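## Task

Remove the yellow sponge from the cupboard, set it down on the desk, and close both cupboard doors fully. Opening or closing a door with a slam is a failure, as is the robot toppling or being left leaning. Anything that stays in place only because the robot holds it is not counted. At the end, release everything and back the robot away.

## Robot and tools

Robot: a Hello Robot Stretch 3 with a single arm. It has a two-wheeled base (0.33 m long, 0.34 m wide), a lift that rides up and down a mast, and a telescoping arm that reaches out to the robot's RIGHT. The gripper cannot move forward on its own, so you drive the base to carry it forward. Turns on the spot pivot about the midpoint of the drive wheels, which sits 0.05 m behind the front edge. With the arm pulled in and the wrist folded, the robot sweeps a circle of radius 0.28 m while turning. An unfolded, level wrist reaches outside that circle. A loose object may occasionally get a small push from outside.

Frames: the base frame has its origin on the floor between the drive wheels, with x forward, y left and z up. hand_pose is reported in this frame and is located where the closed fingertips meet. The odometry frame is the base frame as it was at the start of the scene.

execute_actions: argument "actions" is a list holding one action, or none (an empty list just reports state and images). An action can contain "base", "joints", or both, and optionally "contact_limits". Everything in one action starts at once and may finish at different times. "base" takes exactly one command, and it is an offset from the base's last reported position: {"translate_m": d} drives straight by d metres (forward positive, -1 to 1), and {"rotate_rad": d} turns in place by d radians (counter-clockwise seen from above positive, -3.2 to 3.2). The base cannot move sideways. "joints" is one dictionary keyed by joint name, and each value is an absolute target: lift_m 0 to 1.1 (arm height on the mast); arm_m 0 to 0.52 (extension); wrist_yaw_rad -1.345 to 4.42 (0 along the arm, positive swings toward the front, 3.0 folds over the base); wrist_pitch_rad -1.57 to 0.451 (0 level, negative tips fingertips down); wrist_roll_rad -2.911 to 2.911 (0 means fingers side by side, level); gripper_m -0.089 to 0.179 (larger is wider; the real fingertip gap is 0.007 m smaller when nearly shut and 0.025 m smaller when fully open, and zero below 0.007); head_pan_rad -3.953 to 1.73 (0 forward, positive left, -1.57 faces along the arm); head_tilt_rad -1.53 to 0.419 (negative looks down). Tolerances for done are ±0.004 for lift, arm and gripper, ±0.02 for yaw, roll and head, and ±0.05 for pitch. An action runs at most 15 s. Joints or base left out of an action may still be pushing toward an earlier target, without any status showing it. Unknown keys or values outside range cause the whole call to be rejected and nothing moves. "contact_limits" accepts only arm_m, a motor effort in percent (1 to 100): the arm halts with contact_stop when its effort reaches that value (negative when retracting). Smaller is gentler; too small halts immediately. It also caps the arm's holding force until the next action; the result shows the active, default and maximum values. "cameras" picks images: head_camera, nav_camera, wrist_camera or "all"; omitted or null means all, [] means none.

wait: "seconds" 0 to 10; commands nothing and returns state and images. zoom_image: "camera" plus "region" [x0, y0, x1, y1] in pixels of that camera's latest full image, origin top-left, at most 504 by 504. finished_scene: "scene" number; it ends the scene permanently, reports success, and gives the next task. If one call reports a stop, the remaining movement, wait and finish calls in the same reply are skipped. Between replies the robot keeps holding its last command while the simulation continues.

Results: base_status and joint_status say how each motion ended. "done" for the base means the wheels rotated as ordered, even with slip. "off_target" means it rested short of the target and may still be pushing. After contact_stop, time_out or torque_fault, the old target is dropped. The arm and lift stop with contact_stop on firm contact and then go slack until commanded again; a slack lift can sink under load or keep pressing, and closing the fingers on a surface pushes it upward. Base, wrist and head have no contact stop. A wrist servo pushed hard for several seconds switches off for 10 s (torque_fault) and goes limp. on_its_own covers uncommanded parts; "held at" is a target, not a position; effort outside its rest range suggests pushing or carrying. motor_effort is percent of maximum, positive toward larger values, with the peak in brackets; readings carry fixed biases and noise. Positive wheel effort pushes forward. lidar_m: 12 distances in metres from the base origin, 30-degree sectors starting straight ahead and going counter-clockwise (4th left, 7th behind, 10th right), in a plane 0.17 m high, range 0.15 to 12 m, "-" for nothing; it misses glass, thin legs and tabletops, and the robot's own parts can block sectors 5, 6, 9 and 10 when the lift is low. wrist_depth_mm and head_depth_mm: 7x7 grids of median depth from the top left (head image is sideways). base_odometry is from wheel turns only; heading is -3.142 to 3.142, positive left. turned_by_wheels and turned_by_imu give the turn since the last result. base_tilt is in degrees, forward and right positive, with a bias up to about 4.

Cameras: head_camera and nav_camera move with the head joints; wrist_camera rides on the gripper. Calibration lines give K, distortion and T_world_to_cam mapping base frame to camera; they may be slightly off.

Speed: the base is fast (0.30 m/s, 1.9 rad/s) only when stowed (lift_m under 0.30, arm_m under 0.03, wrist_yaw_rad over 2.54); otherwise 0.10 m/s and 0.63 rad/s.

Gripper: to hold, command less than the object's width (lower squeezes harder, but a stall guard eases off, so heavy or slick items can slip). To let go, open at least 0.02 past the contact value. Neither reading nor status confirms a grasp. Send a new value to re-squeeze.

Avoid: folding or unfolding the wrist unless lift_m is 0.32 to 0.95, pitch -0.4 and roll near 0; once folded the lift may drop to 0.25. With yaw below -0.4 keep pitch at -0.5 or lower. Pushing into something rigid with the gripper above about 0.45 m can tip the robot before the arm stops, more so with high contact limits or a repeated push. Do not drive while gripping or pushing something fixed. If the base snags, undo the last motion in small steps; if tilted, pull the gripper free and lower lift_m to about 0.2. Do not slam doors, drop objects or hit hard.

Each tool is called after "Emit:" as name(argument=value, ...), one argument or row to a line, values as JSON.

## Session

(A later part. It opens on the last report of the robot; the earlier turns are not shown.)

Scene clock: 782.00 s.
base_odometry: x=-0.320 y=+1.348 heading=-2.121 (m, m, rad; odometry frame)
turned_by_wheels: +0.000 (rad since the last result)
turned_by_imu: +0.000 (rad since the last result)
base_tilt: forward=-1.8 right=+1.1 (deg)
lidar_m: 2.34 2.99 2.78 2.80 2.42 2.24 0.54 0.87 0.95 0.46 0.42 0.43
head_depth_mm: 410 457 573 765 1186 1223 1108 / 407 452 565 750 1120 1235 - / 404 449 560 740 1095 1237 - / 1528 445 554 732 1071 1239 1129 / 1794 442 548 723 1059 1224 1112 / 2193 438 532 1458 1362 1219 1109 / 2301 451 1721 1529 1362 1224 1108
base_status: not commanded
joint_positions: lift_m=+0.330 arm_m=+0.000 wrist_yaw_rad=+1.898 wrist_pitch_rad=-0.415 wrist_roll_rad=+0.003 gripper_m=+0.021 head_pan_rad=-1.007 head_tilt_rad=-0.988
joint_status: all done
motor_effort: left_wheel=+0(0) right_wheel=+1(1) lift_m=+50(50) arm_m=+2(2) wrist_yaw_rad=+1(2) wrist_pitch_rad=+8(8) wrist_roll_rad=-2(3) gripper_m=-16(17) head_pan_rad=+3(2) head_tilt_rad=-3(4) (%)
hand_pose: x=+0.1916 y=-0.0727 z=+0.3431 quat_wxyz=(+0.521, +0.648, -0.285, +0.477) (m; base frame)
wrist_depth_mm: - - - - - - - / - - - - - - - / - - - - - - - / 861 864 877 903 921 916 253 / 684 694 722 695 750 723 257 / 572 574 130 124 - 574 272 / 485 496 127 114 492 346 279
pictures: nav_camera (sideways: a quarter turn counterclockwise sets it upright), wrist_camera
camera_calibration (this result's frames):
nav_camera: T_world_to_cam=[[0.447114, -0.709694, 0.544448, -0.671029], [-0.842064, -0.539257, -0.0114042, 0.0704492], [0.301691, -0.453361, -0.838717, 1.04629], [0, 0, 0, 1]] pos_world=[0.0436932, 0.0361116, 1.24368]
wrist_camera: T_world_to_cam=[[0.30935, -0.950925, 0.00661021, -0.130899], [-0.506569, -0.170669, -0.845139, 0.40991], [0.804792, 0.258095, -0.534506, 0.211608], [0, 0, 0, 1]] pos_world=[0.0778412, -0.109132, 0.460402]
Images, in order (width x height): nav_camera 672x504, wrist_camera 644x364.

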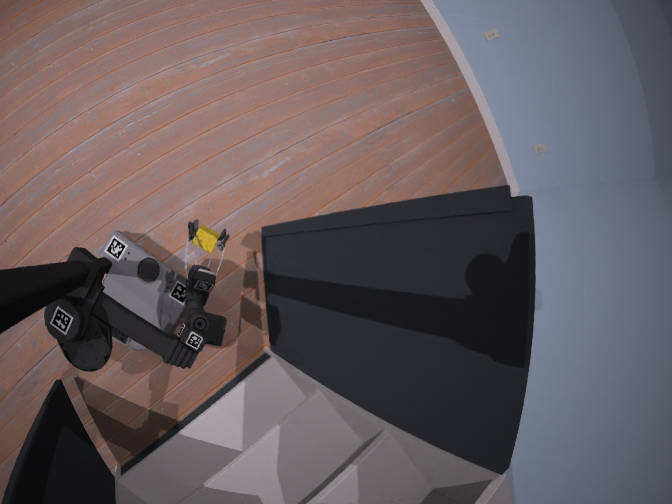

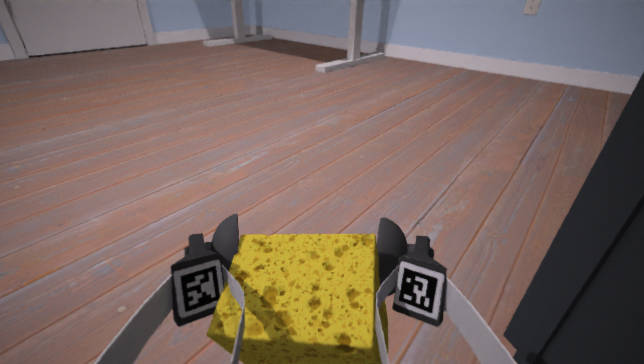

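Emit:
execute_actions(
  actions=[
    {"base": {"rotate_rad": 0.08}},
  ],
  cameras=[],
)

Emit:
execute_actions(
  actions=[
    {"base": {"translate_m": 0.61}, "joints": {"head_pan_rad": -2.2, "head_tilt_rad": -1.0}},
  ],
  cameras=["head_camera", "nav_camera"],
)

Scene clock: 799.60 s.
base_odometry: x=-0.320 y=+1.348 heading=-2.041 (m, m, rad; odometry frame)
turned_by_wheels: +0.080 (rad since the last result)
turned_by_imu: +0.078 (rad since the last result)
base_tilt: forward=-1.8 right=+1.2 (deg)
lidar_m: 2.34 2.90 2.78 2.85 2.36 0.54 0.55 0.93 0.88 0.44 0.42 0.43
head_depth_mm: 1131 442 550 723 1064 1216 1105 / 1284 443 551 727 1060 1238 - / 1469 444 551 727 1064 1233 - / 1724 444 553 729 1076 1241 1123 / 2110 445 552 718 1296 1222 1109 / 2340 437 1654 1534 1356 1225 1109 / 2331 2042 1752 1533 1356 1216 1110
base_status: done
joint_positions: lift_m=+0.330 arm_m=+0.000 wrist_yaw_rad=+1.898 wrist_pitch_rad=-0.415 wrist_roll_rad=+0.003 gripper_m=+0.021 head_pan_rad=-1.007 head_tilt_rad=-0.988
joint_status: not commanded
motor_effort: left_wheel=-4(8) right_wheel=+5(8) lift_m=+50(50) arm_m=+3(3) wrist_yaw_rad=+1(1) wrist_pitch_rad=+8(8) wrist_roll_rad=-2(2) gripper_m=-17(16) head_pan_rad=+3(3) head_tilt_rad=-5(4) (%)
hand_pose: x=+0.1916 y=-0.0726 z=+0.3431 quat_wxyz=(+0.521, +0.648, -0.285, +0.477) (m; base frame)
wrist_depth_mm: - - - - - - - / - - - - - - - / - - - - - - - / 858 868 884 891 922 943 947 / 693 688 728 705 748 723 701 / 566 576 129 124 - 596 272 / 487 491 126 114 488 517 278
pictures: none
No camera images: the call's "cameras" was empty. Leave "cameras" out to get every camera's image.

Scene clock: 806.87 s.
base_odometry: x=-0.596 y=+0.804 heading=-2.041 (m, m, rad; odometry frame)
turned_by_wheels: +0.000 (rad since the last result)
turned_by_imu: +0.001 (rad since the last result)
base_tilt: forward=-1.8 right=+1.2 (deg)
lidar_m: 1.74 2.60 2.47 2.56 2.91 2.78 1.13 0.43 0.40 1.29 1.71 1.97
head_depth_mm: 930 1280 1511 1500 1356 1219 - / 443 650 1200 1476 1353 1219 - / 1163 472 584 848 1312 1252 - / 1205 1441 1682 1506 1361 1257 - / 1189 1425 1684 1524 1358 1259 1081 / 1167 1399 1658 1529 1364 1220 1106 / 1156 1369 1647 1537 1353 1225 1105
base_status: done
joint_positions: lift_m=+0.330 arm_m=+0.000 wrist_yaw_rad=+1.898 wrist_pitch_rad=-0.415 wrist_roll_rad=+0.003 gripper_m=+0.021 head_pan_rad=-2.193 head_tilt_rad=-0.988
joint_status: all done
motor_effort: left_wheel=-4(7) right_wheel=+5(10) lift_m=+50(50) arm_m=+2(2) wrist_yaw_rad=+1(1) wrist_pitch_rad=+8(8) wrist_roll_rad=-2(2) gripper_m=-16(17) head_pan_rad=-4(36) head_tilt_rad=-4(7) (%)
hand_pose: x=+0.1916 y=-0.0726 z=+0.3431 quat_wxyz=(+0.521, +0.648, -0.285, +0.477) (m; base frame)
wrist_depth_mm: - - - - - - - / - - - - - - - / - - - - - - - / 876 873 891 888 919 935 959 / 686 687 729 700 742 716 741 / 573 572 129 124 - 601 601 / 486 489 126 114 488 506 511
pictures: head_camera (sideways: a quarter turn clockwise sets it upright), nav_camera (sideways: a quarter turn counterclockwise sets it upright)
camera_calibration (this result's frames):
head_camera: T_world_to_cam=[[0.521791, 0.685705, -0.507487, 0.681516], [0.805855, -0.591377, 0.029513, -0.0381984], [-0.279879, -0.42436, -0.861154, 1.08163], [0, 0, 0, 1]] pos_world=[-0.0221009, -0.0309075, 1.27844]
nav_camera: T_world_to_cam=[[-0.490124, -0.680702, 0.544448, -0.665312], [-0.815774, 0.578258, -0.0114042, 0.0702888], [-0.307068, -0.449736, -0.838717, 1.05], [0, 0, 0, 1]] pos_world=[0.0536773, -0.0213001, 1.24368]
Images, in order (width x height): head_camera 896x504, nav_camera 672x504.

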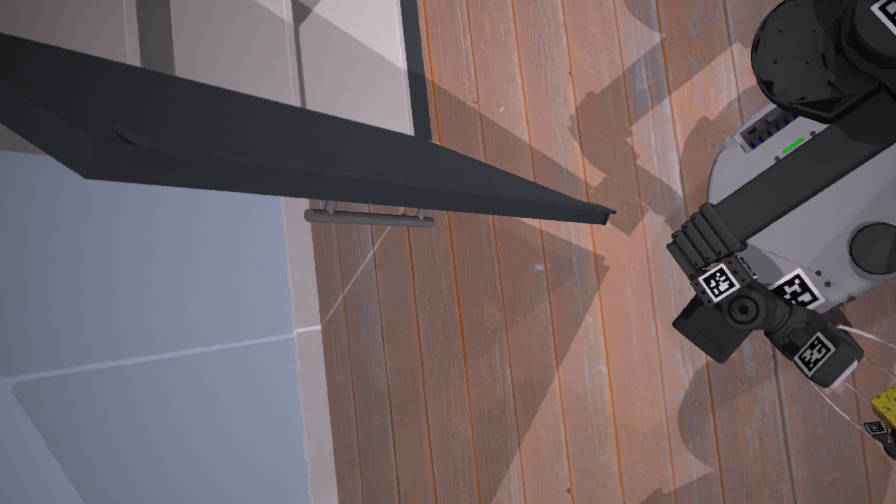

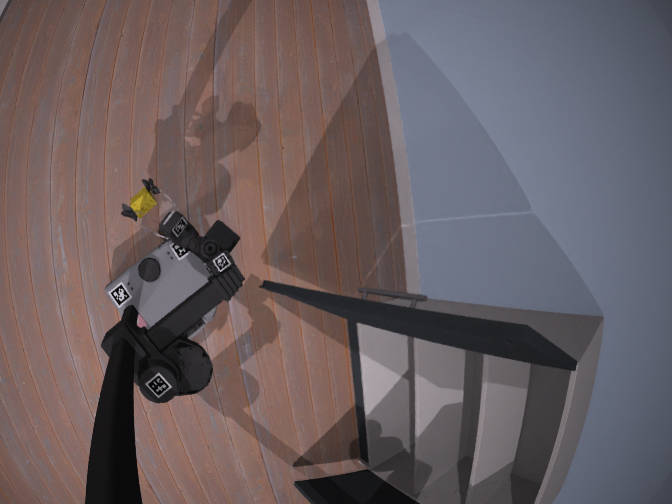

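Emit:
execute_actions(
  actions=[
    {"base": {"rotate_rad": -0.40}, "joints": {"wrist_yaw_rad": 0.12, "arm_m": 0.10, "head_pan_rad": -1.9}},
  ],
  cameras=["head_camera"],
)

Emit:
execute_actions(
  actions=[
    {"base": {"translate_m": -0.15}, "joints": {"wrist_yaw_rad": -0.15}},
  ],
  cameras=["head_camera"],
)

Scene clock: 828.57 s.
base_odometry: x=-0.596 y=+0.804 heading=-2.441 (m, m, rad; odometry frame)
turned_by_wheels: -0.400 (rad since the last result)
turned_by_imu: -0.392 (rad since the last result)
base_tilt: forward=-1.8 right=+1.1 (deg)
lidar_m: 1.97 1.73 2.52 2.47 2.67 2.82 1.13 1.14 0.40 1.25 1.34 1.95
head_depth_mm: 1011 1316 1535 1518 1348 1223 1141 / 955 1315 1549 1542 1357 1219 - / 470 626 938 1458 1359 1257 - / 1154 473 594 824 1363 1200 - / 1194 1433 1671 1530 1336 1220 1105 / 1161 1381 1642 1534 1362 1219 1112 / 1133 1343 1632 1528 1359 1221 1108
base_status: done
joint_positions: lift_m=+0.330 arm_m=+0.100 wrist_yaw_rad=+0.122 wrist_pitch_rad=-0.415 wrist_roll_rad=+0.002 gripper_m=+0.021 head_pan_rad=-1.907 head_tilt_rad=-0.988
joint_status: all done
motor_effort: left_wheel=+3(9) right_wheel=-2(7) lift_m=+50(49) arm_m=+3(3) wrist_yaw_rad=-2(3) wrist_pitch_rad=+8(8) wrist_roll_rad=-1(2) gripper_m=-17(17) head_pan_rad=+3(19) head_tilt_rad=-4(4) (%)
hand_pose: x=+0.0059 y=-0.4679 z=+0.3431 quat_wxyz=(+0.699, +0.188, -0.682, -0.103) (m; base frame)
wrist_depth_mm: 975 935 875 835 827 777 528 / - - 974 924 877 830 515 / - - - 985 948 836 499 / 855 870 893 907 914 787 490 / 682 689 728 710 760 692 351 / 562 574 129 124 - 599 271 / 479 495 126 114 494 505 222
pictures: head_camera (sideways: a quarter turn clockwise sets it upright)
camera_calibration (this result's frames):
head_camera: T_world_to_cam=[[0.307234, 0.805024, -0.507487, 0.682825], [0.939922, -0.340112, 0.029513, -0.0390162], [-0.148844, -0.486065, -0.861154, 1.08083], [0, 0, 0, 1]] pos_world=[-0.0122399, -0.0376061, 1.27844]
Images, in order (width x height): head_camera 896x504.

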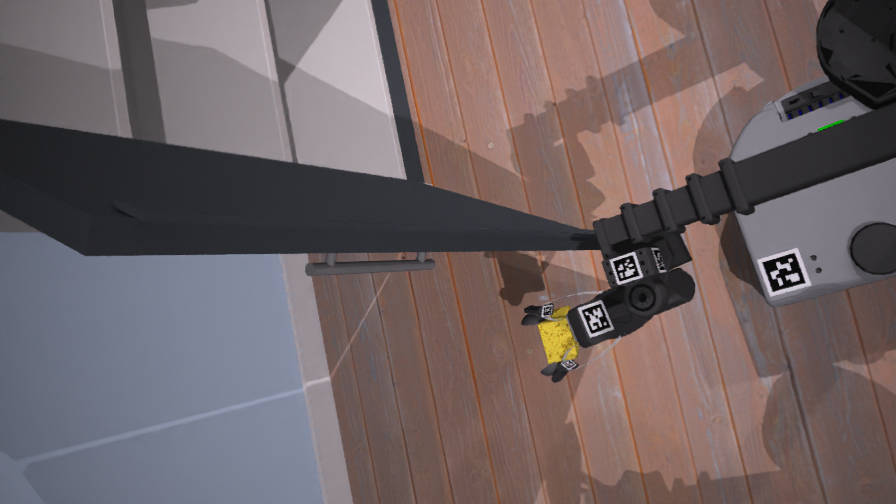

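Scene clock: 831.17 s.
base_odometry: x=-0.482 y=+0.901 heading=-2.441 (m, m, rad; odometry frame)
turned_by_wheels: +0.000 (rad since the last result)
turned_by_imu: +0.000 (rad since the last result)
base_tilt: forward=-1.9 right=+1.1 (deg)
lidar_m: 2.12 1.87 2.54 2.49 2.68 2.68 2.63 0.99 0.34 0.36 1.33 1.93
head_depth_mm: 980 1316 1545 1523 1357 1221 1134 / 977 1317 1517 1497 1347 1221 - / 984 1281 1509 1480 1356 1253 - / 437 402 493 1424 1033 1205 - / 1154 1371 1668 1499 1317 1216 1107 / 1151 1366 1650 1528 1358 1220 1109 / 1124 1329 1627 1533 1360 1228 1106
base_status: done
joint_positions: lift_m=+0.330 arm_m=+0.100 wrist_yaw_rad=-0.147 wrist_pitch_rad=-0.416 wrist_roll_rad=+0.002 gripper_m=+0.021 head_pan_rad=-1.907 head_tilt_rad=-0.988
joint_status: all done
motor_effort: left_wheel=+5(7) right_wheel=-3(18) lift_m=+50(49) arm_m=+2(3) wrist_yaw_rad=-3(8) wrist_pitch_rad=+9(9) wrist_roll_rad=-1(1) gripper_m=-17(17) head_pan_rad=+1(3) head_tilt_rad=-5(4) (%)
hand_pose: x=-0.0545 y=-0.4670 z=+0.3429 quat_wxyz=(+0.679, +0.095, -0.701, -0.197) (m; base frame)
wrist_depth_mm: 758 789 815 829 371 108 63 / 824 838 882 898 324 104 62 / 881 933 951 960 288 99 60 / 857 887 890 891 257 96 59 / 687 685 719 706 179 92 58 / 571 569 129 124 - 89 56 / 487 488 126 114 165 79 55
pictures: head_camera (sideways: a quarter turn clockwise sets it upright)
camera_calibration (this result's frames):
head_camera: T_world_to_cam=[[0.307129, 0.805065, -0.507487, 0.682826], [0.939966, -0.339989, 0.029513, -0.0390165], [-0.14878, -0.486085, -0.861154, 1.08083], [0, 0, 0, 1]] pos_world=[-0.012235, -0.0376085, 1.27844]
Images, in order (width x height): head_camera 896x504.

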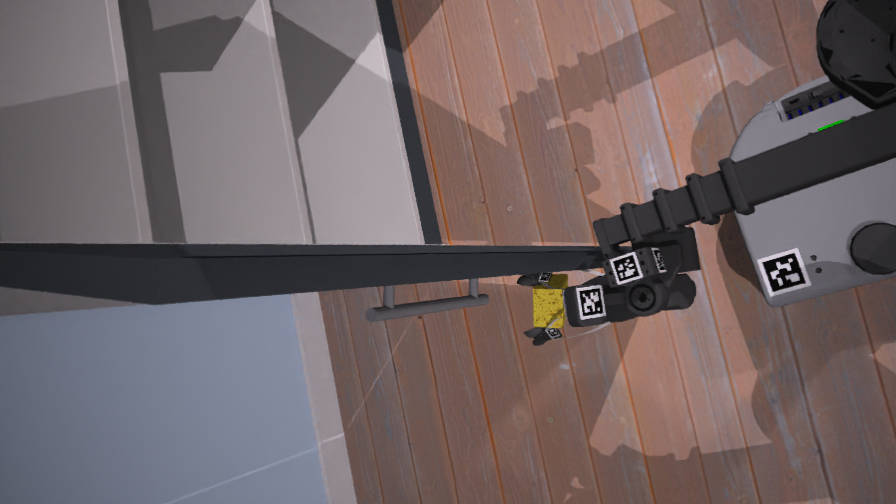

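Emit:
execute_actions(
  actions=[
    {"base": {"translate_m": -0.2}, "joints": {"wrist_yaw_rad": -0.3, "arm_m": 0.07}},
  ],
  cameras=["head_camera"],
)

Scene clock: 840.63 s.
base_odometry: x=-0.329 y=+1.030 heading=-2.440 (m, m, rad; odometry frame)
turned_by_wheels: +0.000 (rad since the last result)
turned_by_imu: -0.001 (rad since the last result)
base_tilt: forward=-1.8 right=+1.1 (deg)
lidar_m: 2.31 2.05 2.54 2.53 2.69 2.47 2.43 0.80 0.38 0.50 1.31 1.90
head_depth_mm: 982 1310 1542 1521 1359 1212 1135 / 979 416 1194 1498 1363 1216 - / 978 422 514 668 1297 1259 - / 428 495 617 800 1054 - - / 484 601 793 1152 1344 1221 1114 / 585 765 1608 1541 1357 1224 1109 / 1093 1317 1599 1535 1358 1221 1108
base_status: done
joint_positions: lift_m=+0.330 arm_m=+0.070 wrist_yaw_rad=-0.297 wrist_pitch_rad=-0.418 wrist_roll_rad=+0.002 gripper_m=+0.021 head_pan_rad=-1.907 head_tilt_rad=-0.988
joint_status: all done
motor_effort: left_wheel=+5(7) right_wheel=-4(16) lift_m=+50(50) arm_m=-1(3) wrist_yaw_rad=-3(16) wrist_pitch_rad=+10(10) wrist_roll_rad=-1(2) gripper_m=-17(17) head_pan_rad=+2(2) head_tilt_rad=-5(4) (%)
hand_pose: x=-0.0872 y=-0.4298 z=+0.3425 quat_wxyz=(+0.662, +0.043, -0.706, -0.248) (m; base frame)
wrist_depth_mm: 706 741 275 183 138 110 92 / 762 833 310 197 145 115 96 / 824 879 352 216 154 120 99 / 844 857 407 233 164 127 103 / 682 689 400 220 164 133 107 / 562 576 130 124 127 140 112 / 490 490 126 114 199 142 117
pictures: head_camera (sideways: a quarter turn clockwise sets it upright)
camera_calibration (this result's frames):
head_camera: T_world_to_cam=[[0.307113, 0.805071, -0.507487, 0.682826], [0.939973, -0.33997, 0.029513, -0.0390165], [-0.148771, -0.486088, -0.861154, 1.08083], [0, 0, 0, 1]] pos_world=[-0.0122342, -0.0376088, 1.27844]
Images, in order (width x height): head_camera 896x504.

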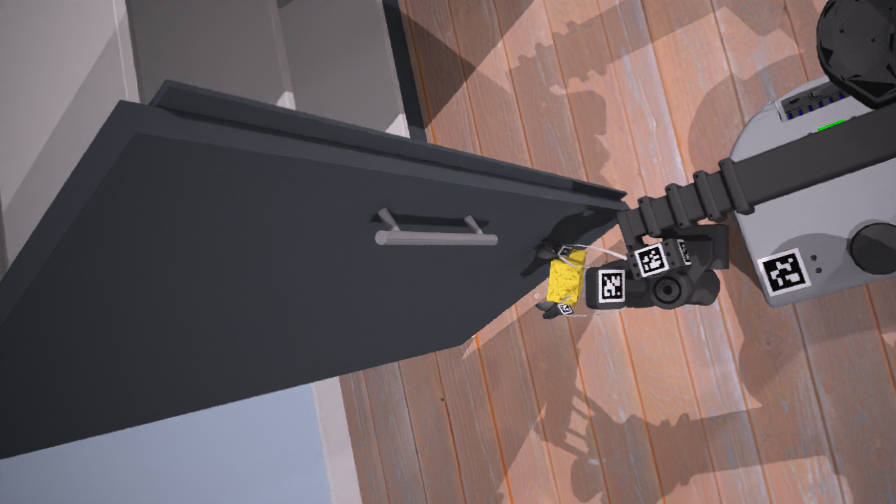

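Emit:
execute_actions(
  actions=[
    {"base": {"translate_m": -0.2}, "joints": {"arm_m": 0.23, "head_pan_rad": -1.7, "head_tilt_rad": -0.85}},
  ],
  cameras=["head_camera"],
)

Scene clock: 853.90 s.
base_odometry: x=-0.176 y=+1.159 heading=-2.440 (m, m, rad; odometry frame)
turned_by_wheels: +0.000 (rad since the last result)
turned_by_imu: -0.001 (rad since the last result)
base_tilt: forward=-1.8 right=+1.2 (deg)
lidar_m: 2.51 2.24 2.59 2.55 2.71 2.27 2.23 0.62 0.58 0.60 1.28 1.87
head_depth_mm: 1048 585 1251 1452 1420 1265 1123 / 653 576 676 884 1395 1262 1144 / 642 603 712 873 1099 1268 1156 / 590 631 755 937 1114 1224 1146 / 604 665 803 1007 1361 1274 1130 / 619 699 856 1594 1445 1274 1124 / 635 1155 1477 1657 1460 1269 1124
base_status: done
joint_positions: lift_m=+0.330 arm_m=+0.230 wrist_yaw_rad=-0.297 wrist_pitch_rad=-0.420 wrist_roll_rad=+0.002 gripper_m=+0.021 head_pan_rad=-1.707 head_tilt_rad=-0.852
joint_status: all done
motor_effort: left_wheel=+6(7) right_wheel=-5(11) lift_m=+47(50) arm_m=+3(5) wrist_yaw_rad=-3(4) wrist_pitch_rad=+12(14) wrist_roll_rad=-1(1) gripper_m=-16(18) head_pan_rad=+2(16) head_tilt_rad=+2(10) (%)
hand_pose: x=-0.0871 y=-0.5889 z=+0.3419 quat_wxyz=(+0.662, +0.044, -0.706, -0.249) (m; base frame)
wrist_depth_mm: 151 145 139 133 127 122 117 / 166 158 151 144 137 131 126 / 184 174 165 156 149 142 136 / 205 194 182 173 163 155 148 / 233 218 196 182 176 170 162 / 271 251 129 124 - 188 190 / 321 292 126 114 226 208 498
pictures: head_camera (sideways: a quarter turn clockwise sets it upright)
camera_calibration (this result's frames):
head_camera: T_world_to_cam=[[0.130647, 0.773966, -0.619603, 0.829965], [0.989331, -0.142408, 0.0307194, -0.0408935], [-0.0644609, -0.617006, -0.784314, 0.980425], [0, 0, 0, 1]] pos_world=[-0.00477597, -0.04326, 1.28447]
Images, in order (width x height): head_camera 896x504.

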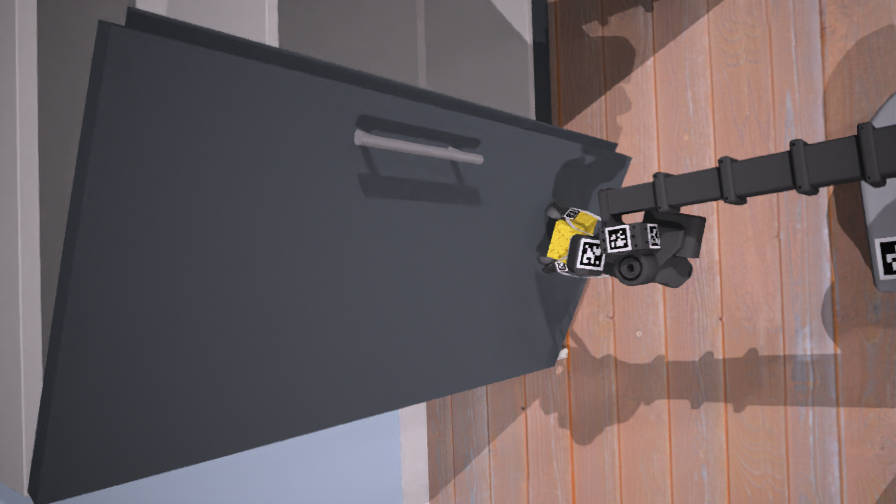

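Emit:
execute_actions(
  actions=[
    {"base": {"translate_m": -0.1}, "joints": {"arm_m": 0.30}},
  ],
  cameras=[],
)

Emit:
execute_actions(
  actions=[
    {"joints": {"arm_m": 0.335}, "contact_limits": {"arm_m": 9}},
  ],
  cameras=["head_camera"],
)

Scene clock: 865.63 s.
base_odometry: x=-0.100 y=+1.224 heading=-2.440 (m, m, rad; odometry frame)
turned_by_wheels: +0.000 (rad since the last result)
turned_by_imu: -0.001 (rad since the last result)
base_tilt: forward=-1.8 right=+1.1 (deg)
lidar_m: 2.61 2.33 2.60 2.56 2.72 2.17 2.14 0.53 0.69 0.68 0.77 1.86
head_depth_mm: 1056 1019 1276 1459 1425 1265 1125 / 653 989 1243 1428 1421 1272 1141 / 612 685 820 1052 1393 1279 1142 / 619 691 827 1025 - 1268 1146 / 624 701 835 1043 1367 1274 1127 / 627 707 850 1063 1372 1266 1129 / 624 715 857 1620 1445 1276 1128
base_status: done
joint_positions: lift_m=+0.330 arm_m=+0.300 wrist_yaw_rad=-0.296 wrist_pitch_rad=-0.420 wrist_roll_rad=+0.002 gripper_m=+0.021 head_pan_rad=-1.707 head_tilt_rad=-0.852
joint_status: all done
motor_effort: left_wheel=+6(10) right_wheel=-5(13) lift_m=+48(48) arm_m=+3(4) wrist_yaw_rad=-4(8) wrist_pitch_rad=+12(12) wrist_roll_rad=-1(1) gripper_m=-17(17) head_pan_rad=+3(2) head_tilt_rad=+1(1) (%)
hand_pose: x=-0.0868 y=-0.6591 z=+0.3419 quat_wxyz=(+0.662, +0.044, -0.706, -0.248) (m; base frame)
wrist_depth_mm: 119 122 126 130 134 141 342 / 128 131 136 141 146 156 534 / 138 142 148 154 160 631 536 / 151 156 162 170 178 646 546 / 165 172 173 181 195 530 516 / 183 190 128 124 228 453 529 / 206 218 124 114 270 503 504
pictures: none
No camera images: the call's "cameras" was empty. Leave "cameras" out to get every camera's image.

Scene clock: 866.93 s.
base_odometry: x=-0.100 y=+1.224 heading=-2.440 (m, m, rad; odometry frame)
turned_by_wheels: +0.000 (rad since the last result)
turned_by_imu: +0.000 (rad since the last result)
base_tilt: forward=-1.9 right=+1.1 (deg)
lidar_m: 2.61 2.33 2.59 2.55 2.72 2.17 2.13 0.53 0.73 0.72 0.78 1.86
head_depth_mm: 1060 1022 1277 1456 1420 1267 1126 / 1030 988 1244 1423 1420 1272 1148 / 643 733 896 1154 1392 1272 1150 / 642 730 877 1085 - 1268 1148 / 639 730 873 1080 1363 1271 1125 / 639 729 870 1080 1372 1271 1131 / 639 724 868 1632 1456 1269 1130
base_status: not commanded
joint_positions: lift_m=+0.330 arm_m=+0.335 wrist_yaw_rad=-0.302 wrist_pitch_rad=-0.420 wrist_roll_rad=+0.002 gripper_m=+0.021 head_pan_rad=-1.707 head_tilt_rad=-0.852
joint_status: all done
motor_effort: left_wheel=+4(6) right_wheel=-2(6) lift_m=+48(48) arm_m=+3(3) wrist_yaw_rad=+1(4) wrist_pitch_rad=+12(12) wrist_roll_rad=-2(1) gripper_m=-17(17) head_pan_rad=+1(2) head_tilt_rad=+0(1) (%)
contact_limits: arm_m 9 (drawing in: default 17, maximum 29; extending or still: default 25, maximum 40)
hand_pose: x=-0.0881 y=-0.6936 z=+0.3419 quat_wxyz=(+0.661, +0.042, -0.706, -0.250) (m; base frame)
wrist_depth_mm: 114 119 126 135 144 157 243 / 122 128 137 146 158 620 534 / 131 138 148 159 173 669 538 / 142 150 162 176 193 648 545 / 155 165 172 185 214 525 517 / 170 180 131 124 - 435 454 / 188 204 128 114 306 478 507
pictures: head_camera (sideways: a quarter turn clockwise sets it upright)
camera_calibration (this result's frames):
head_camera: T_world_to_cam=[[0.130599, 0.773974, -0.619603, 0.829965], [0.98934, -0.142347, 0.0307194, -0.0408936], [-0.0644225, -0.61701, -0.784314, 0.980424], [0, 0, 0, 1]] pos_world=[-0.00477328, -0.0432607, 1.28447]
Images, in order (width x height): head_camera 896x504.

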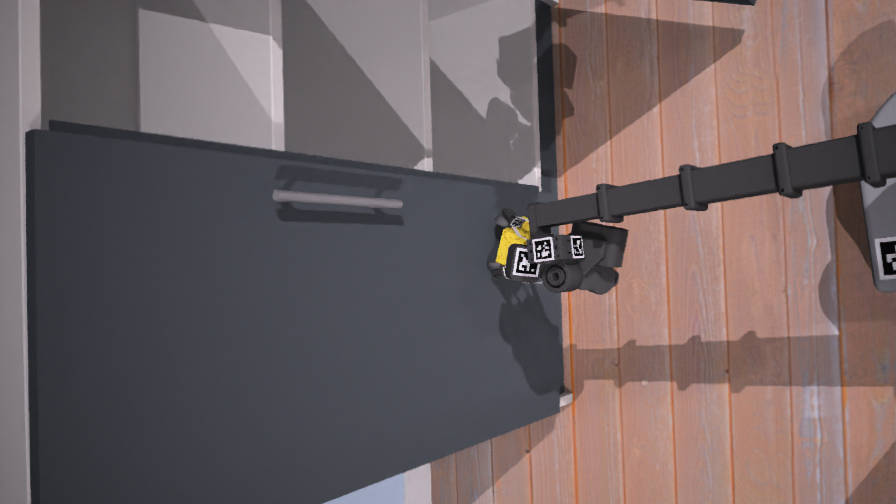

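Emit:
execute_actions(
  actions=[
    {"joints": {"arm_m": 0.36}, "contact_limits": {"arm_m": 9}},
  ],
  cameras=["head_camera"],
)

Scene clock: 872.17 s.
base_odometry: x=-0.100 y=+1.224 heading=-2.440 (m, m, rad; odometry frame)
turned_by_wheels: +0.000 (rad since the last result)
turned_by_imu: +0.000 (rad since the last result)
base_tilt: forward=-1.8 right=+1.2 (deg)
lidar_m: 2.61 2.34 2.60 2.55 2.72 2.17 2.13 0.53 0.74 0.73 0.78 1.86
head_depth_mm: 1058 1024 1276 1454 1422 1265 1119 / 1031 1025 1248 1428 1408 1270 1142 / 649 741 899 1156 1402 1269 1142 / 646 738 883 1091 - 1274 1146 / 644 735 876 1085 1397 1269 1128 / 641 732 873 1079 1372 1281 1127 / 639 728 868 1612 1459 1268 1124
base_status: not commanded
joint_positions: lift_m=+0.330 arm_m=+0.342 wrist_yaw_rad=-0.297 wrist_pitch_rad=-0.426 wrist_roll_rad=+0.002 gripper_m=+0.021 head_pan_rad=-1.707 head_tilt_rad=-0.852
joint_status: arm_m contact_stop (moved +0.007 of +0.025)
on_its_own: arm_m is slack since a contact_stop, until your next command for it (your +0.360 is given up)
motor_effort: left_wheel=+7(8) right_wheel=-8(12) lift_m=+43(48) arm_m=+1(10) wrist_yaw_rad=-3(4) wrist_pitch_rad=+15(21) wrist_roll_rad=-1(1) gripper_m=-16(17) head_pan_rad=+2(2) head_tilt_rad=+0(2) (%)
contact_limits: arm_m 9 (drawing in: default 17, maximum 29; extending or still: default 25, maximum 40)
hand_pose: x=-0.0868 y=-0.7005 z=+0.3407 quat_wxyz=(+0.661, +0.046, -0.706, -0.250) (m; base frame)
wrist_depth_mm: 112 117 125 133 143 156 232 / 121 126 135 145 157 622 532 / 129 136 147 159 173 667 544 / 140 148 161 174 192 653 544 / 153 163 170 184 214 525 523 / 168 177 130 124 126 434 451 / 185 204 123 114 303 468 497
pictures: head_camera (sideways: a quarter turn clockwise sets it upright)
camera_calibration (this result's frames):
head_camera: T_world_to_cam=[[0.130599, 0.773974, -0.619603, 0.829965], [0.98934, -0.142347, 0.0307194, -0.0408936], [-0.0644227, -0.61701, -0.784314, 0.980424], [0, 0, 0, 1]] pos_world=[-0.00477329, -0.0432607, 1.28447]
Images, in order (width x height): head_camera 896x504.

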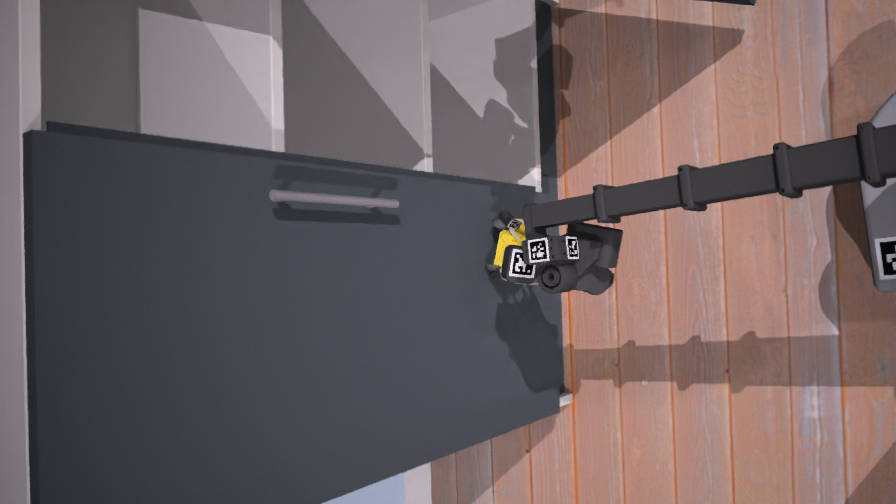

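Emit:
execute_actions(
  actions=[
    {"base": {"rotate_rad": -0.6}, "joints": {"arm_m": 0.04, "wrist_yaw_rad": 0.0}},
  ],
  cameras=[],
)

Emit:
execute_actions(
  actions=[
    {"base": {"rotate_rad": -0.7}, "joints": {"head_pan_rad": -1.3, "head_tilt_rad": -0.9}},
  ],
  cameras=[],
)

Emit:
execute_actions(
  actions=[
    {"joints": {"arm_m": 0.36, "wrist_yaw_rad": 0.2}},
  ],
  cameras=["head_camera", "nav_camera"],
)

Scene clock: 922.57 s.
base_odometry: x=-0.100 y=+1.224 heading=-3.040 (m, m, rad; odometry frame)
turned_by_wheels: -0.600 (rad since the last result)
turned_by_imu: -0.588 (rad since the last result)
base_tilt: forward=-1.9 right=+1.2 (deg)
lidar_m: 1.72 2.61 2.33 2.62 2.57 2.66 2.21 2.14 0.53 0.71 0.73 0.76
head_depth_mm: 1685 523 1968 1684 1455 1263 1123 / 592 593 655 797 1421 1264 1148 / 697 773 875 1007 1181 1268 - / 869 1002 1205 1482 1452 1235 1105 / 1014 1040 1305 1495 1452 1264 1128 / 1123 1032 1288 1434 1403 1266 1126 / 1065 1031 913 1031 1194 1274 1124
base_status: done
joint_positions: lift_m=+0.330 arm_m=+0.040 wrist_yaw_rad=-0.001 wrist_pitch_rad=-0.420 wrist_roll_rad=+0.002 gripper_m=+0.021 head_pan_rad=-1.707 head_tilt_rad=-0.852
joint_status: all done
motor_effort: left_wheel=+4(13) right_wheel=-2(14) lift_m=+42(42) arm_m=-2(4) wrist_yaw_rad=+1(4) wrist_pitch_rad=+11(15) wrist_roll_rad=-1(1) gripper_m=-16(15) head_pan_rad=+3(3) head_tilt_rad=+3(1) (%)
hand_pose: x=-0.0217 y=-0.4094 z=+0.3422 quat_wxyz=(+0.691, +0.147, -0.692, -0.148) (m; base frame)
wrist_depth_mm: 356 788 867 687 435 279 208 / 380 814 950 774 453 283 217 / 406 809 870 790 460 288 237 / 424 525 683 760 474 293 879 / 457 566 653 712 428 301 733 / 530 575 129 124 - 340 614 / 483 487 123 113 489 499 515
pictures: none
No camera images: the call's "cameras" was empty. Leave "cameras" out to get every camera's image.

Scene clock: 924.63 s.
base_odometry: x=-0.100 y=+1.224 heading=+2.544 (m, m, rad; odometry frame)
turned_by_wheels: -0.700 (rad since the last result)
turned_by_imu: -0.686 (rad since the last result)
base_tilt: forward=-1.8 right=+1.1 (deg)
lidar_m: 0.73 1.49 2.62 2.34 2.78 2.54 2.57 2.34 2.13 0.54 0.53 0.73
head_depth_mm: 2035 2218 1945 1637 1422 1250 1115 / 2164 2300 1947 1643 1422 1231 - / 2129 2315 1939 1643 1423 1255 - / 1699 563 687 882 1353 1255 1139 / 566 660 838 1151 1398 1250 1119 / 678 869 1142 1456 1417 1255 1117 / 829 967 1230 1450 1358 1253 1121
base_status: done
joint_positions: lift_m=+0.330 arm_m=+0.040 wrist_yaw_rad=-0.001 wrist_pitch_rad=-0.420 wrist_roll_rad=+0.002 gripper_m=+0.021 head_pan_rad=-1.307 head_tilt_rad=-0.889
joint_status: all done
motor_effort: left_wheel=+4(10) right_wheel=-3(8) lift_m=+42(43) arm_m=-2(2) wrist_yaw_rad=+1(0) wrist_pitch_rad=+11(11) wrist_roll_rad=-1(1) gripper_m=-16(17) head_pan_rad=+3(24) head_tilt_rad=-4(7) (%)
hand_pose: x=-0.0217 y=-0.4094 z=+0.3422 quat_wxyz=(+0.691, +0.147, -0.692, -0.148) (m; base frame)
wrist_depth_mm: 213 - - - - - - / 222 - - - - - - / 247 - - - - - - / 338 820 889 885 911 924 958 / 638 643 717 693 745 724 752 / 570 365 129 124 - 597 602 / 484 480 123 114 490 511 512
pictures: none
No camera images: the call's "cameras" was empty. Leave "cameras" out to get every camera's image.

Scene clock: 928.20 s.
base_odometry: x=-0.100 y=+1.224 heading=+2.544 (m, m, rad; odometry frame)
turned_by_wheels: +0.000 (rad since the last result)
turned_by_imu: +0.000 (rad since the last result)
base_tilt: forward=-1.8 right=+1.1 (deg)
lidar_m: 0.74 1.49 2.61 2.33 2.77 2.55 2.57 2.33 2.13 0.54 0.53 0.73
head_depth_mm: 2017 2240 1932 1642 1436 1254 1117 / 2170 2295 1939 1637 1373 1266 1123 / 2118 2318 1944 1632 1413 1258 1139 / 1703 562 685 885 1344 1254 1137 / 565 658 836 1152 1390 1255 1120 / 677 868 1147 1455 1428 1258 1116 / 832 962 1225 1456 1370 1254 1121
base_status: not commanded
joint_positions: lift_m=+0.330 arm_m=+0.360 wrist_yaw_rad=+0.199 wrist_pitch_rad=-0.419 wrist_roll_rad=+0.002 gripper_m=+0.021 head_pan_rad=-1.307 head_tilt_rad=-0.889
joint_status: all done
motor_effort: left_wheel=+4(4) right_wheel=-3(3) lift_m=+43(42) arm_m=+3(3) wrist_yaw_rad=+0(1) wrist_pitch_rad=+11(11) wrist_roll_rad=-1(1) gripper_m=-16(15) head_pan_rad=+2(2) head_tilt_rad=-3(3) (%)
hand_pose: x=+0.0228 y=-0.7245 z=+0.3423 quat_wxyz=(+0.702, +0.215, -0.674, -0.078) (m; base frame)
wrist_depth_mm: 792 973 - - - - - / 816 - - - - - - / 840 - - - - - - / 822 852 880 891 914 922 933 / 673 683 727 696 738 718 729 / 568 573 130 124 - 604 607 / 487 486 122 113 487 504 510
pictures: head_camera (sideways: a quarter turn clockwise sets it upright), nav_camera (sideways: a quarter turn counterclockwise sets it upright)
camera_calibration (this result's frames):
head_camera: T_world_to_cam=[[-0.186746, 0.785119, -0.59052, 0.794009], [0.96701, 0.252913, 0.0304502, -0.0404055], [0.173257, -0.565352, -0.806448, 1.00775], [0, 0, 0, 1]] pos_world=[0.0127501, -0.043437, 1.28281]
nav_camera: T_world_to_cam=[[0.201976, -0.753992, 0.625061, -0.774559], [-0.963614, -0.26708, -0.0107981, 0.0704029], [0.175083, -0.600137, -0.780501, 0.971375], [0, 0, 0, 1]] pos_world=[0.0542122, 0.0177498, 1.24307]
Images, in order (width x height): head_camera 896x504, nav_camera 672x504.

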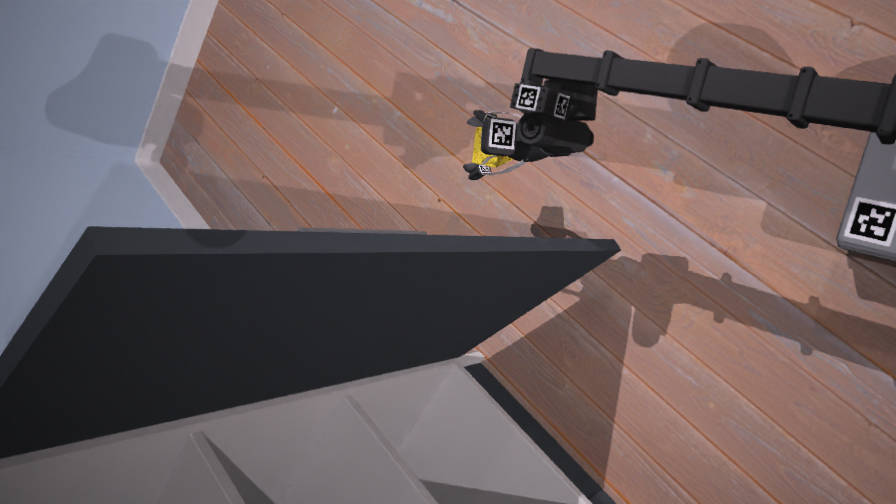

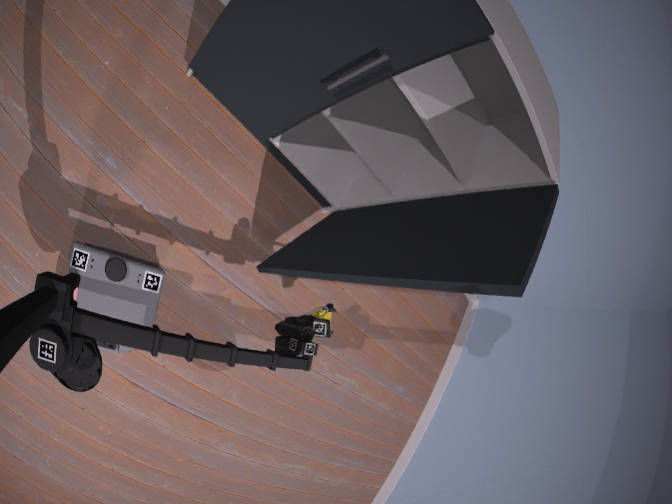

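Emit:
execute_actions(
  actions=[
    {"base": {"rotate_rad": 0.2}, "joints": {"wrist_yaw_rad": 0.45, "arm_m": 0.38}},
  ],
  cameras=[],
)

Emit:
execute_actions(
  actions=[
    {"base": {"rotate_rad": 0.18}},
  ],
  cameras=["head_camera"],
)

Scene clock: 943.67 s.
base_odometry: x=-0.100 y=+1.224 heading=+2.744 (m, m, rad; odometry frame)
turned_by_wheels: +0.200 (rad since the last result)
turned_by_imu: +0.195 (rad since the last result)
base_tilt: forward=-1.8 right=+1.1 (deg)
lidar_m: 0.77 1.78 2.61 2.33 2.62 2.55 2.69 2.19 2.14 0.53 0.76 0.73
head_depth_mm: 2023 2293 1935 1638 1412 1259 1112 / 1660 553 1837 1647 1366 1256 1119 / 569 625 721 866 1255 1254 1138 / 703 826 1002 1280 1397 1254 1136 / 876 1024 1261 1512 1427 1258 1123 / 1014 995 1256 1450 1399 1254 1120 / 1104 964 1263 1143 1335 1258 1119
base_status: done
joint_positions: lift_m=+0.330 arm_m=+0.380 wrist_yaw_rad=+0.449 wrist_pitch_rad=-0.419 wrist_roll_rad=+0.002 gripper_m=+0.021 head_pan_rad=-1.307 head_tilt_rad=-0.889
joint_status: all done
motor_effort: left_wheel=-3(10) right_wheel=+4(11) lift_m=+43(43) arm_m=+2(3) wrist_yaw_rad=+1(4) wrist_pitch_rad=+11(11) wrist_roll_rad=-1(1) gripper_m=-16(16) head_pan_rad=+1(2) head_tilt_rad=-4(5) (%)
hand_pose: x=+0.0758 y=-0.7268 z=+0.3423 quat_wxyz=(+0.707, +0.297, -0.642, +0.010) (m; base frame)
wrist_depth_mm: 103 165 815 958 - - - / 99 157 872 - - - - / 96 148 940 - - - - / 93 141 835 888 908 923 934 / 90 135 368 704 736 721 735 / 87 117 130 124 - 592 601 / 85 136 123 113 484 509 506
pictures: none
No camera images: the call's "cameras" was empty. Leave "cameras" out to get every camera's image.

Scene clock: 944.90 s.
base_odometry: x=-0.100 y=+1.224 heading=+2.923 (m, m, rad; odometry frame)
turned_by_wheels: +0.180 (rad since the last result)
turned_by_imu: +0.174 (rad since the last result)
base_tilt: forward=-1.8 right=+1.1 (deg)
lidar_m: 1.35 2.26 2.33 2.95 2.56 2.56 2.54 2.14 2.14 0.82 0.64 0.73
head_depth_mm: 1577 1929 1937 1637 1420 1246 1119 / 1457 1755 1930 1638 1367 1251 1122 / 791 942 1218 1574 1427 1254 1139 / 702 824 990 1242 1413 1250 1140 / 634 729 862 1046 1349 1257 1120 / 587 656 780 1087 1367 1258 1122 / 571 738 856 1005 1250 1259 1125
base_status: done
joint_positions: lift_m=+0.330 arm_m=+0.380 wrist_yaw_rad=+0.449 wrist_pitch_rad=-0.420 wrist_roll_rad=+0.002 gripper_m=+0.021 head_pan_rad=-1.307 head_tilt_rad=-0.889
joint_status: not commanded
motor_effort: left_wheel=-3(26) right_wheel=+4(32) lift_m=+42(42) arm_m=+2(2) wrist_yaw_rad=+1(18) wrist_pitch_rad=+12(12) wrist_roll_rad=-1(1) gripper_m=-16(19) head_pan_rad=+3(1) head_tilt_rad=-4(4) (%)
hand_pose: x=+0.0757 y=-0.7268 z=+0.3421 quat_wxyz=(+0.707, +0.298, -0.642, +0.010) (m; base frame)
wrist_depth_mm: 180 202 238 292 883 - - / 189 215 255 316 972 - - / 199 229 276 347 - - - / 212 245 298 382 889 951 944 / 225 262 303 378 733 729 747 / 240 276 129 124 - 595 604 / 258 321 123 113 483 502 511
pictures: head_camera (sideways: a quarter turn clockwise sets it upright)
camera_calibration (this result's frames):
head_camera: T_world_to_cam=[[-0.186816, 0.78522, -0.590364, 0.793806], [0.966998, 0.252956, 0.0304487, -0.0404035], [0.173245, -0.565193, -0.806563, 1.0079], [0, 0, 0, 1]] pos_world=[0.0127513, -0.0434331, 1.2828]
Images, in order (width x height): head_camera 896x504.

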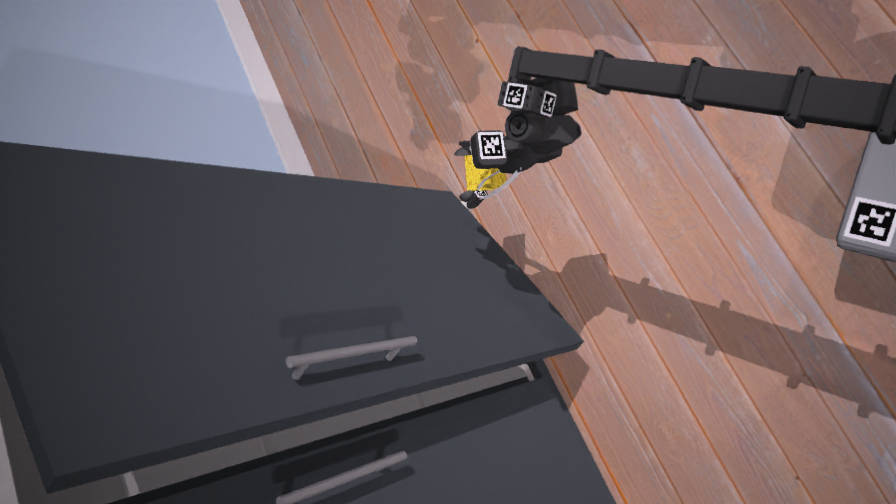

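Emit:
execute_actions(
  actions=[],
  cameras=["head_camera"],
)

Scene clock: 949.10 s.
base_odometry: x=-0.100 y=+1.224 heading=+2.923 (m, m, rad; odometry frame)
turned_by_wheels: +0.000 (rad since the last result)
turned_by_imu: +0.000 (rad since the last result)
base_tilt: forward=-1.8 right=+1.1 (deg)
lidar_m: 1.35 2.25 2.33 2.95 2.55 2.55 2.54 2.14 2.13 0.84 0.68 0.73
head_depth_mm: 1580 1939 1948 1634 1420 1252 1117 / 1463 1759 1939 1638 1361 1250 1122 / 798 960 1232 1569 1421 1247 1140 / 728 853 1028 1291 1423 1255 1137 / 670 776 916 1125 1375 1256 1121 / 620 708 821 1062 1374 1252 1122 / 586 692 843 1009 1242 1255 1120
base_status: done
joint_positions: lift_m=+0.330 arm_m=+0.380 wrist_yaw_rad=+0.449 wrist_pitch_rad=-0.420 wrist_roll_rad=+0.002 gripper_m=+0.021 head_pan_rad=-1.307 head_tilt_rad=-0.889
joint_status: not commanded
motor_effort: left_wheel=-3(26) right_wheel=+4(32) lift_m=+43(42) arm_m=+2(2) wrist_yaw_rad=+0(18) wrist_pitch_rad=+11(12) wrist_roll_rad=-1(1) gripper_m=-16(19) head_pan_rad=+2(1) head_tilt_rad=-3(4) (%)
hand_pose: x=+0.0757 y=-0.7268 z=+0.3421 quat_wxyz=(+0.707, +0.298, -0.642, +0.010) (m; base frame)
wrist_depth_mm: 197 219 250 292 872 - - / 208 233 270 318 966 - - / 221 247 290 351 - - - / 234 265 316 389 892 936 906 / 253 287 324 392 735 724 730 / 269 303 129 124 - 592 610 / 288 354 123 113 485 504 513
pictures: head_camera (sideways: a quarter turn clockwise sets it upright)
camera_calibration (this result's frames):
head_camera: T_world_to_cam=[[-0.186816, 0.78522, -0.590364, 0.793806], [0.966998, 0.252956, 0.0304487, -0.0404035], [0.173245, -0.565193, -0.806563, 1.0079], [0, 0, 0, 1]] pos_world=[0.0127513, -0.0434331, 1.2828]
Images, in order (width x height): head_camera 896x504.

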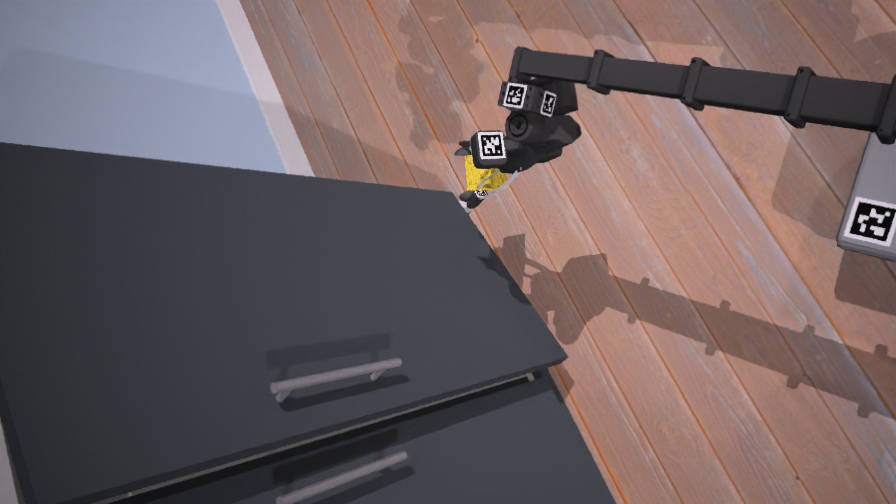

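Emit:
execute_actions(
  actions=[
    {"base": {"rotate_rad": 0.42}, "joints": {"arm_m": 0.28}},
  ],
  cameras=[],
)

Emit:
execute_actions(
  actions=[
    {"joints": {"arm_m": 0.365}, "contact_limits": {"arm_m": 9}},
  ],
  cameras=[],
)

Emit:
execute_actions(
  actions=[
    {"joints": {"arm_m": 0.41}, "contact_limits": {"arm_m": 9}},
  ],
  cameras=["head_camera"],
)

Scene clock: 968.47 s.
base_odometry: x=-0.100 y=+1.224 heading=-2.940 (m, m, rad; odometry frame)
turned_by_wheels: +0.420 (rad since the last result)
turned_by_imu: +0.411 (rad since the last result)
base_tilt: forward=-1.8 right=+1.1 (deg)
lidar_m: 1.93 2.61 2.34 2.59 2.56 2.74 2.17 2.13 0.93 0.68 0.73 0.79
head_depth_mm: 629 750 928 1213 1414 1256 1119 / 608 723 884 1140 1453 1257 1128 / 625 714 865 1069 1375 1250 1144 / 644 756 906 1156 1397 1250 1145 / 636 747 899 1120 1390 1256 1117 / 629 733 877 1098 1377 1258 1118 / 619 724 861 1071 1395 1253 1119
base_status: done
joint_positions: lift_m=+0.330 arm_m=+0.280 wrist_yaw_rad=+0.450 wrist_pitch_rad=-0.420 wrist_roll_rad=+0.002 gripper_m=+0.021 head_pan_rad=-1.307 head_tilt_rad=-0.889
joint_status: all done
motor_effort: left_wheel=-3(11) right_wheel=+4(12) lift_m=+43(43) arm_m=-2(2) wrist_yaw_rad=+0(1) wrist_pitch_rad=+11(11) wrist_roll_rad=-1(1) gripper_m=-16(16) head_pan_rad=+1(3) head_tilt_rad=-3(4) (%)
hand_pose: x=+0.0759 y=-0.6272 z=+0.3422 quat_wxyz=(+0.707, +0.298, -0.642, +0.010) (m; base frame)
wrist_depth_mm: 220 221 218 165 173 180 190 / 239 240 236 179 189 198 210 / 261 262 259 197 207 218 231 / 288 288 289 217 229 244 259 / 319 321 308 231 252 277 293 / 362 359 129 124 - 317 343 / 466 475 123 113 346 370 484
pictures: none
No camera images: the call's "cameras" was empty. Leave "cameras" out to get every camera's image.

Scene clock: 970.30 s.
base_odometry: x=-0.100 y=+1.224 heading=-2.940 (m, m, rad; odometry frame)
turned_by_wheels: +0.000 (rad since the last result)
turned_by_imu: +0.000 (rad since the last result)
base_tilt: forward=-1.8 right=+1.2 (deg)
lidar_m: 1.92 2.61 2.33 2.59 2.57 2.73 2.16 2.13 0.93 0.71 0.73 0.79
head_depth_mm: 653 776 955 1228 1417 1248 1118 / 639 755 922 1175 1365 1262 1128 / 630 749 883 1104 1403 1250 1137 / 647 756 909 1157 1398 1256 1134 / 637 749 898 1121 1392 1257 1122 / 629 734 879 1095 1376 1254 1123 / 619 723 864 1071 1400 1248 1126
base_status: not commanded
joint_positions: lift_m=+0.330 arm_m=+0.365 wrist_yaw_rad=+0.452 wrist_pitch_rad=-0.420 wrist_roll_rad=+0.001 gripper_m=+0.021 head_pan_rad=-1.307 head_tilt_rad=-0.889
joint_status: all done
motor_effort: left_wheel=-3(5) right_wheel=+4(7) lift_m=+43(42) arm_m=+3(3) wrist_yaw_rad=-2(4) wrist_pitch_rad=+11(13) wrist_roll_rad=-1(1) gripper_m=-15(17) head_pan_rad=+2(3) head_tilt_rad=-3(4) (%)
contact_limits: arm_m 9 (drawing in: default 17, maximum 29; extending or still: default 25, maximum 40)
hand_pose: x=+0.0764 y=-0.7114 z=+0.3422 quat_wxyz=(+0.707, +0.299, -0.641, +0.011) (m; base frame)
wrist_depth_mm: 151 125 125 127 130 133 136 / 164 137 135 138 141 144 148 / 178 173 147 151 155 159 163 / 197 193 162 166 171 176 181 / 219 220 173 177 187 196 202 / 244 247 129 124 208 224 232 / 281 283 123 114 251 259 269
pictures: none
No camera images: the call's "cameras" was empty. Leave "cameras" out to get every camera's image.

Scene clock: 971.70 s.
base_odometry: x=-0.100 y=+1.224 heading=-2.940 (m, m, rad; odometry frame)
turned_by_wheels: +0.000 (rad since the last result)
turned_by_imu: -0.001 (rad since the last result)
base_tilt: forward=-1.8 right=+1.2 (deg)
lidar_m: 1.92 2.61 2.32 2.58 2.56 2.74 2.17 2.13 0.94 0.74 0.73 0.78
head_depth_mm: 675 797 976 1239 1415 1252 1113 / 666 783 949 1178 1378 1257 1120 / 656 769 929 1145 1400 1256 1139 / 647 760 908 1155 1394 1254 1140 / 636 746 896 1122 1395 1253 1119 / 629 734 881 1094 1366 1255 1124 / 618 721 862 1072 1402 1254 1121
base_status: not commanded
joint_positions: lift_m=+0.330 arm_m=+0.397 wrist_yaw_rad=+0.448 wrist_pitch_rad=-0.425 wrist_roll_rad=+0.001 gripper_m=+0.021 head_pan_rad=-1.307 head_tilt_rad=-0.889
joint_status: arm_m contact_stop (moved +0.033 of +0.045)
on_its_own: arm_m is slack since a contact_stop, until your next command for it (your +0.410 is given up)
motor_effort: left_wheel=-9(17) right_wheel=+13(28) lift_m=+42(43) arm_m=+1(10) wrist_yaw_rad=+0(5) wrist_pitch_rad=+15(20) wrist_roll_rad=-1(1) gripper_m=-15(16) head_pan_rad=+2(2) head_tilt_rad=-3(4) (%)
contact_limits: arm_m 9 (drawing in: default 17, maximum 29; extending or still: default 25, maximum 40)
hand_pose: x=+0.0754 y=-0.7440 z=+0.3411 quat_wxyz=(+0.707, +0.299, -0.641, +0.008) (m; base frame)
wrist_depth_mm: 126 124 125 125 125 125 126 / 134 134 135 135 136 136 137 / 146 147 148 148 148 149 150 / 161 162 162 163 164 164 165 / 180 180 173 174 179 183 184 / 202 203 130 125 - 207 209 / 231 234 123 114 237 238 240
pictures: head_camera (sideways: a quarter turn clockwise sets it upright)
camera_calibration (this result's frames):
head_camera: T_world_to_cam=[[-0.186936, 0.78545, -0.59002, 0.793358], [0.966984, 0.253011, 0.0304453, -0.0403989], [0.173195, -0.564848, -0.806815, 1.00823], [0, 0, 0, 1]] pos_world=[0.0127522, -0.0434248, 1.28278]
Images, in order (width x height): head_camera 896x504.

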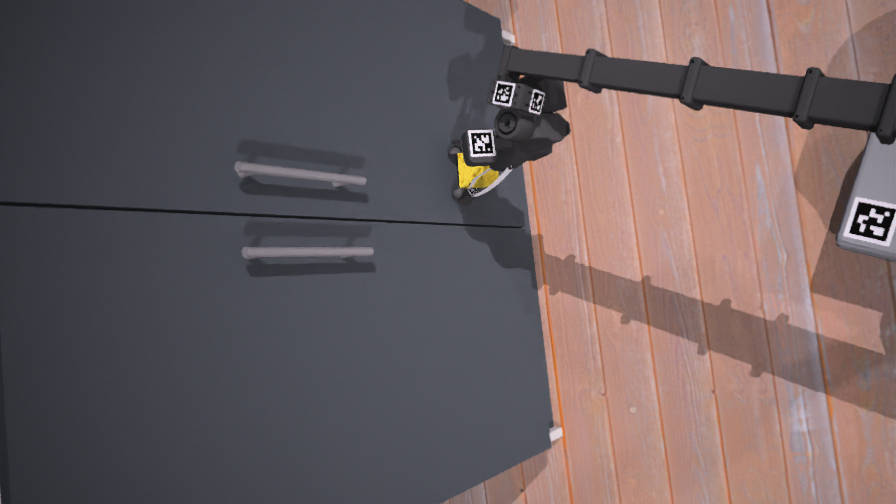

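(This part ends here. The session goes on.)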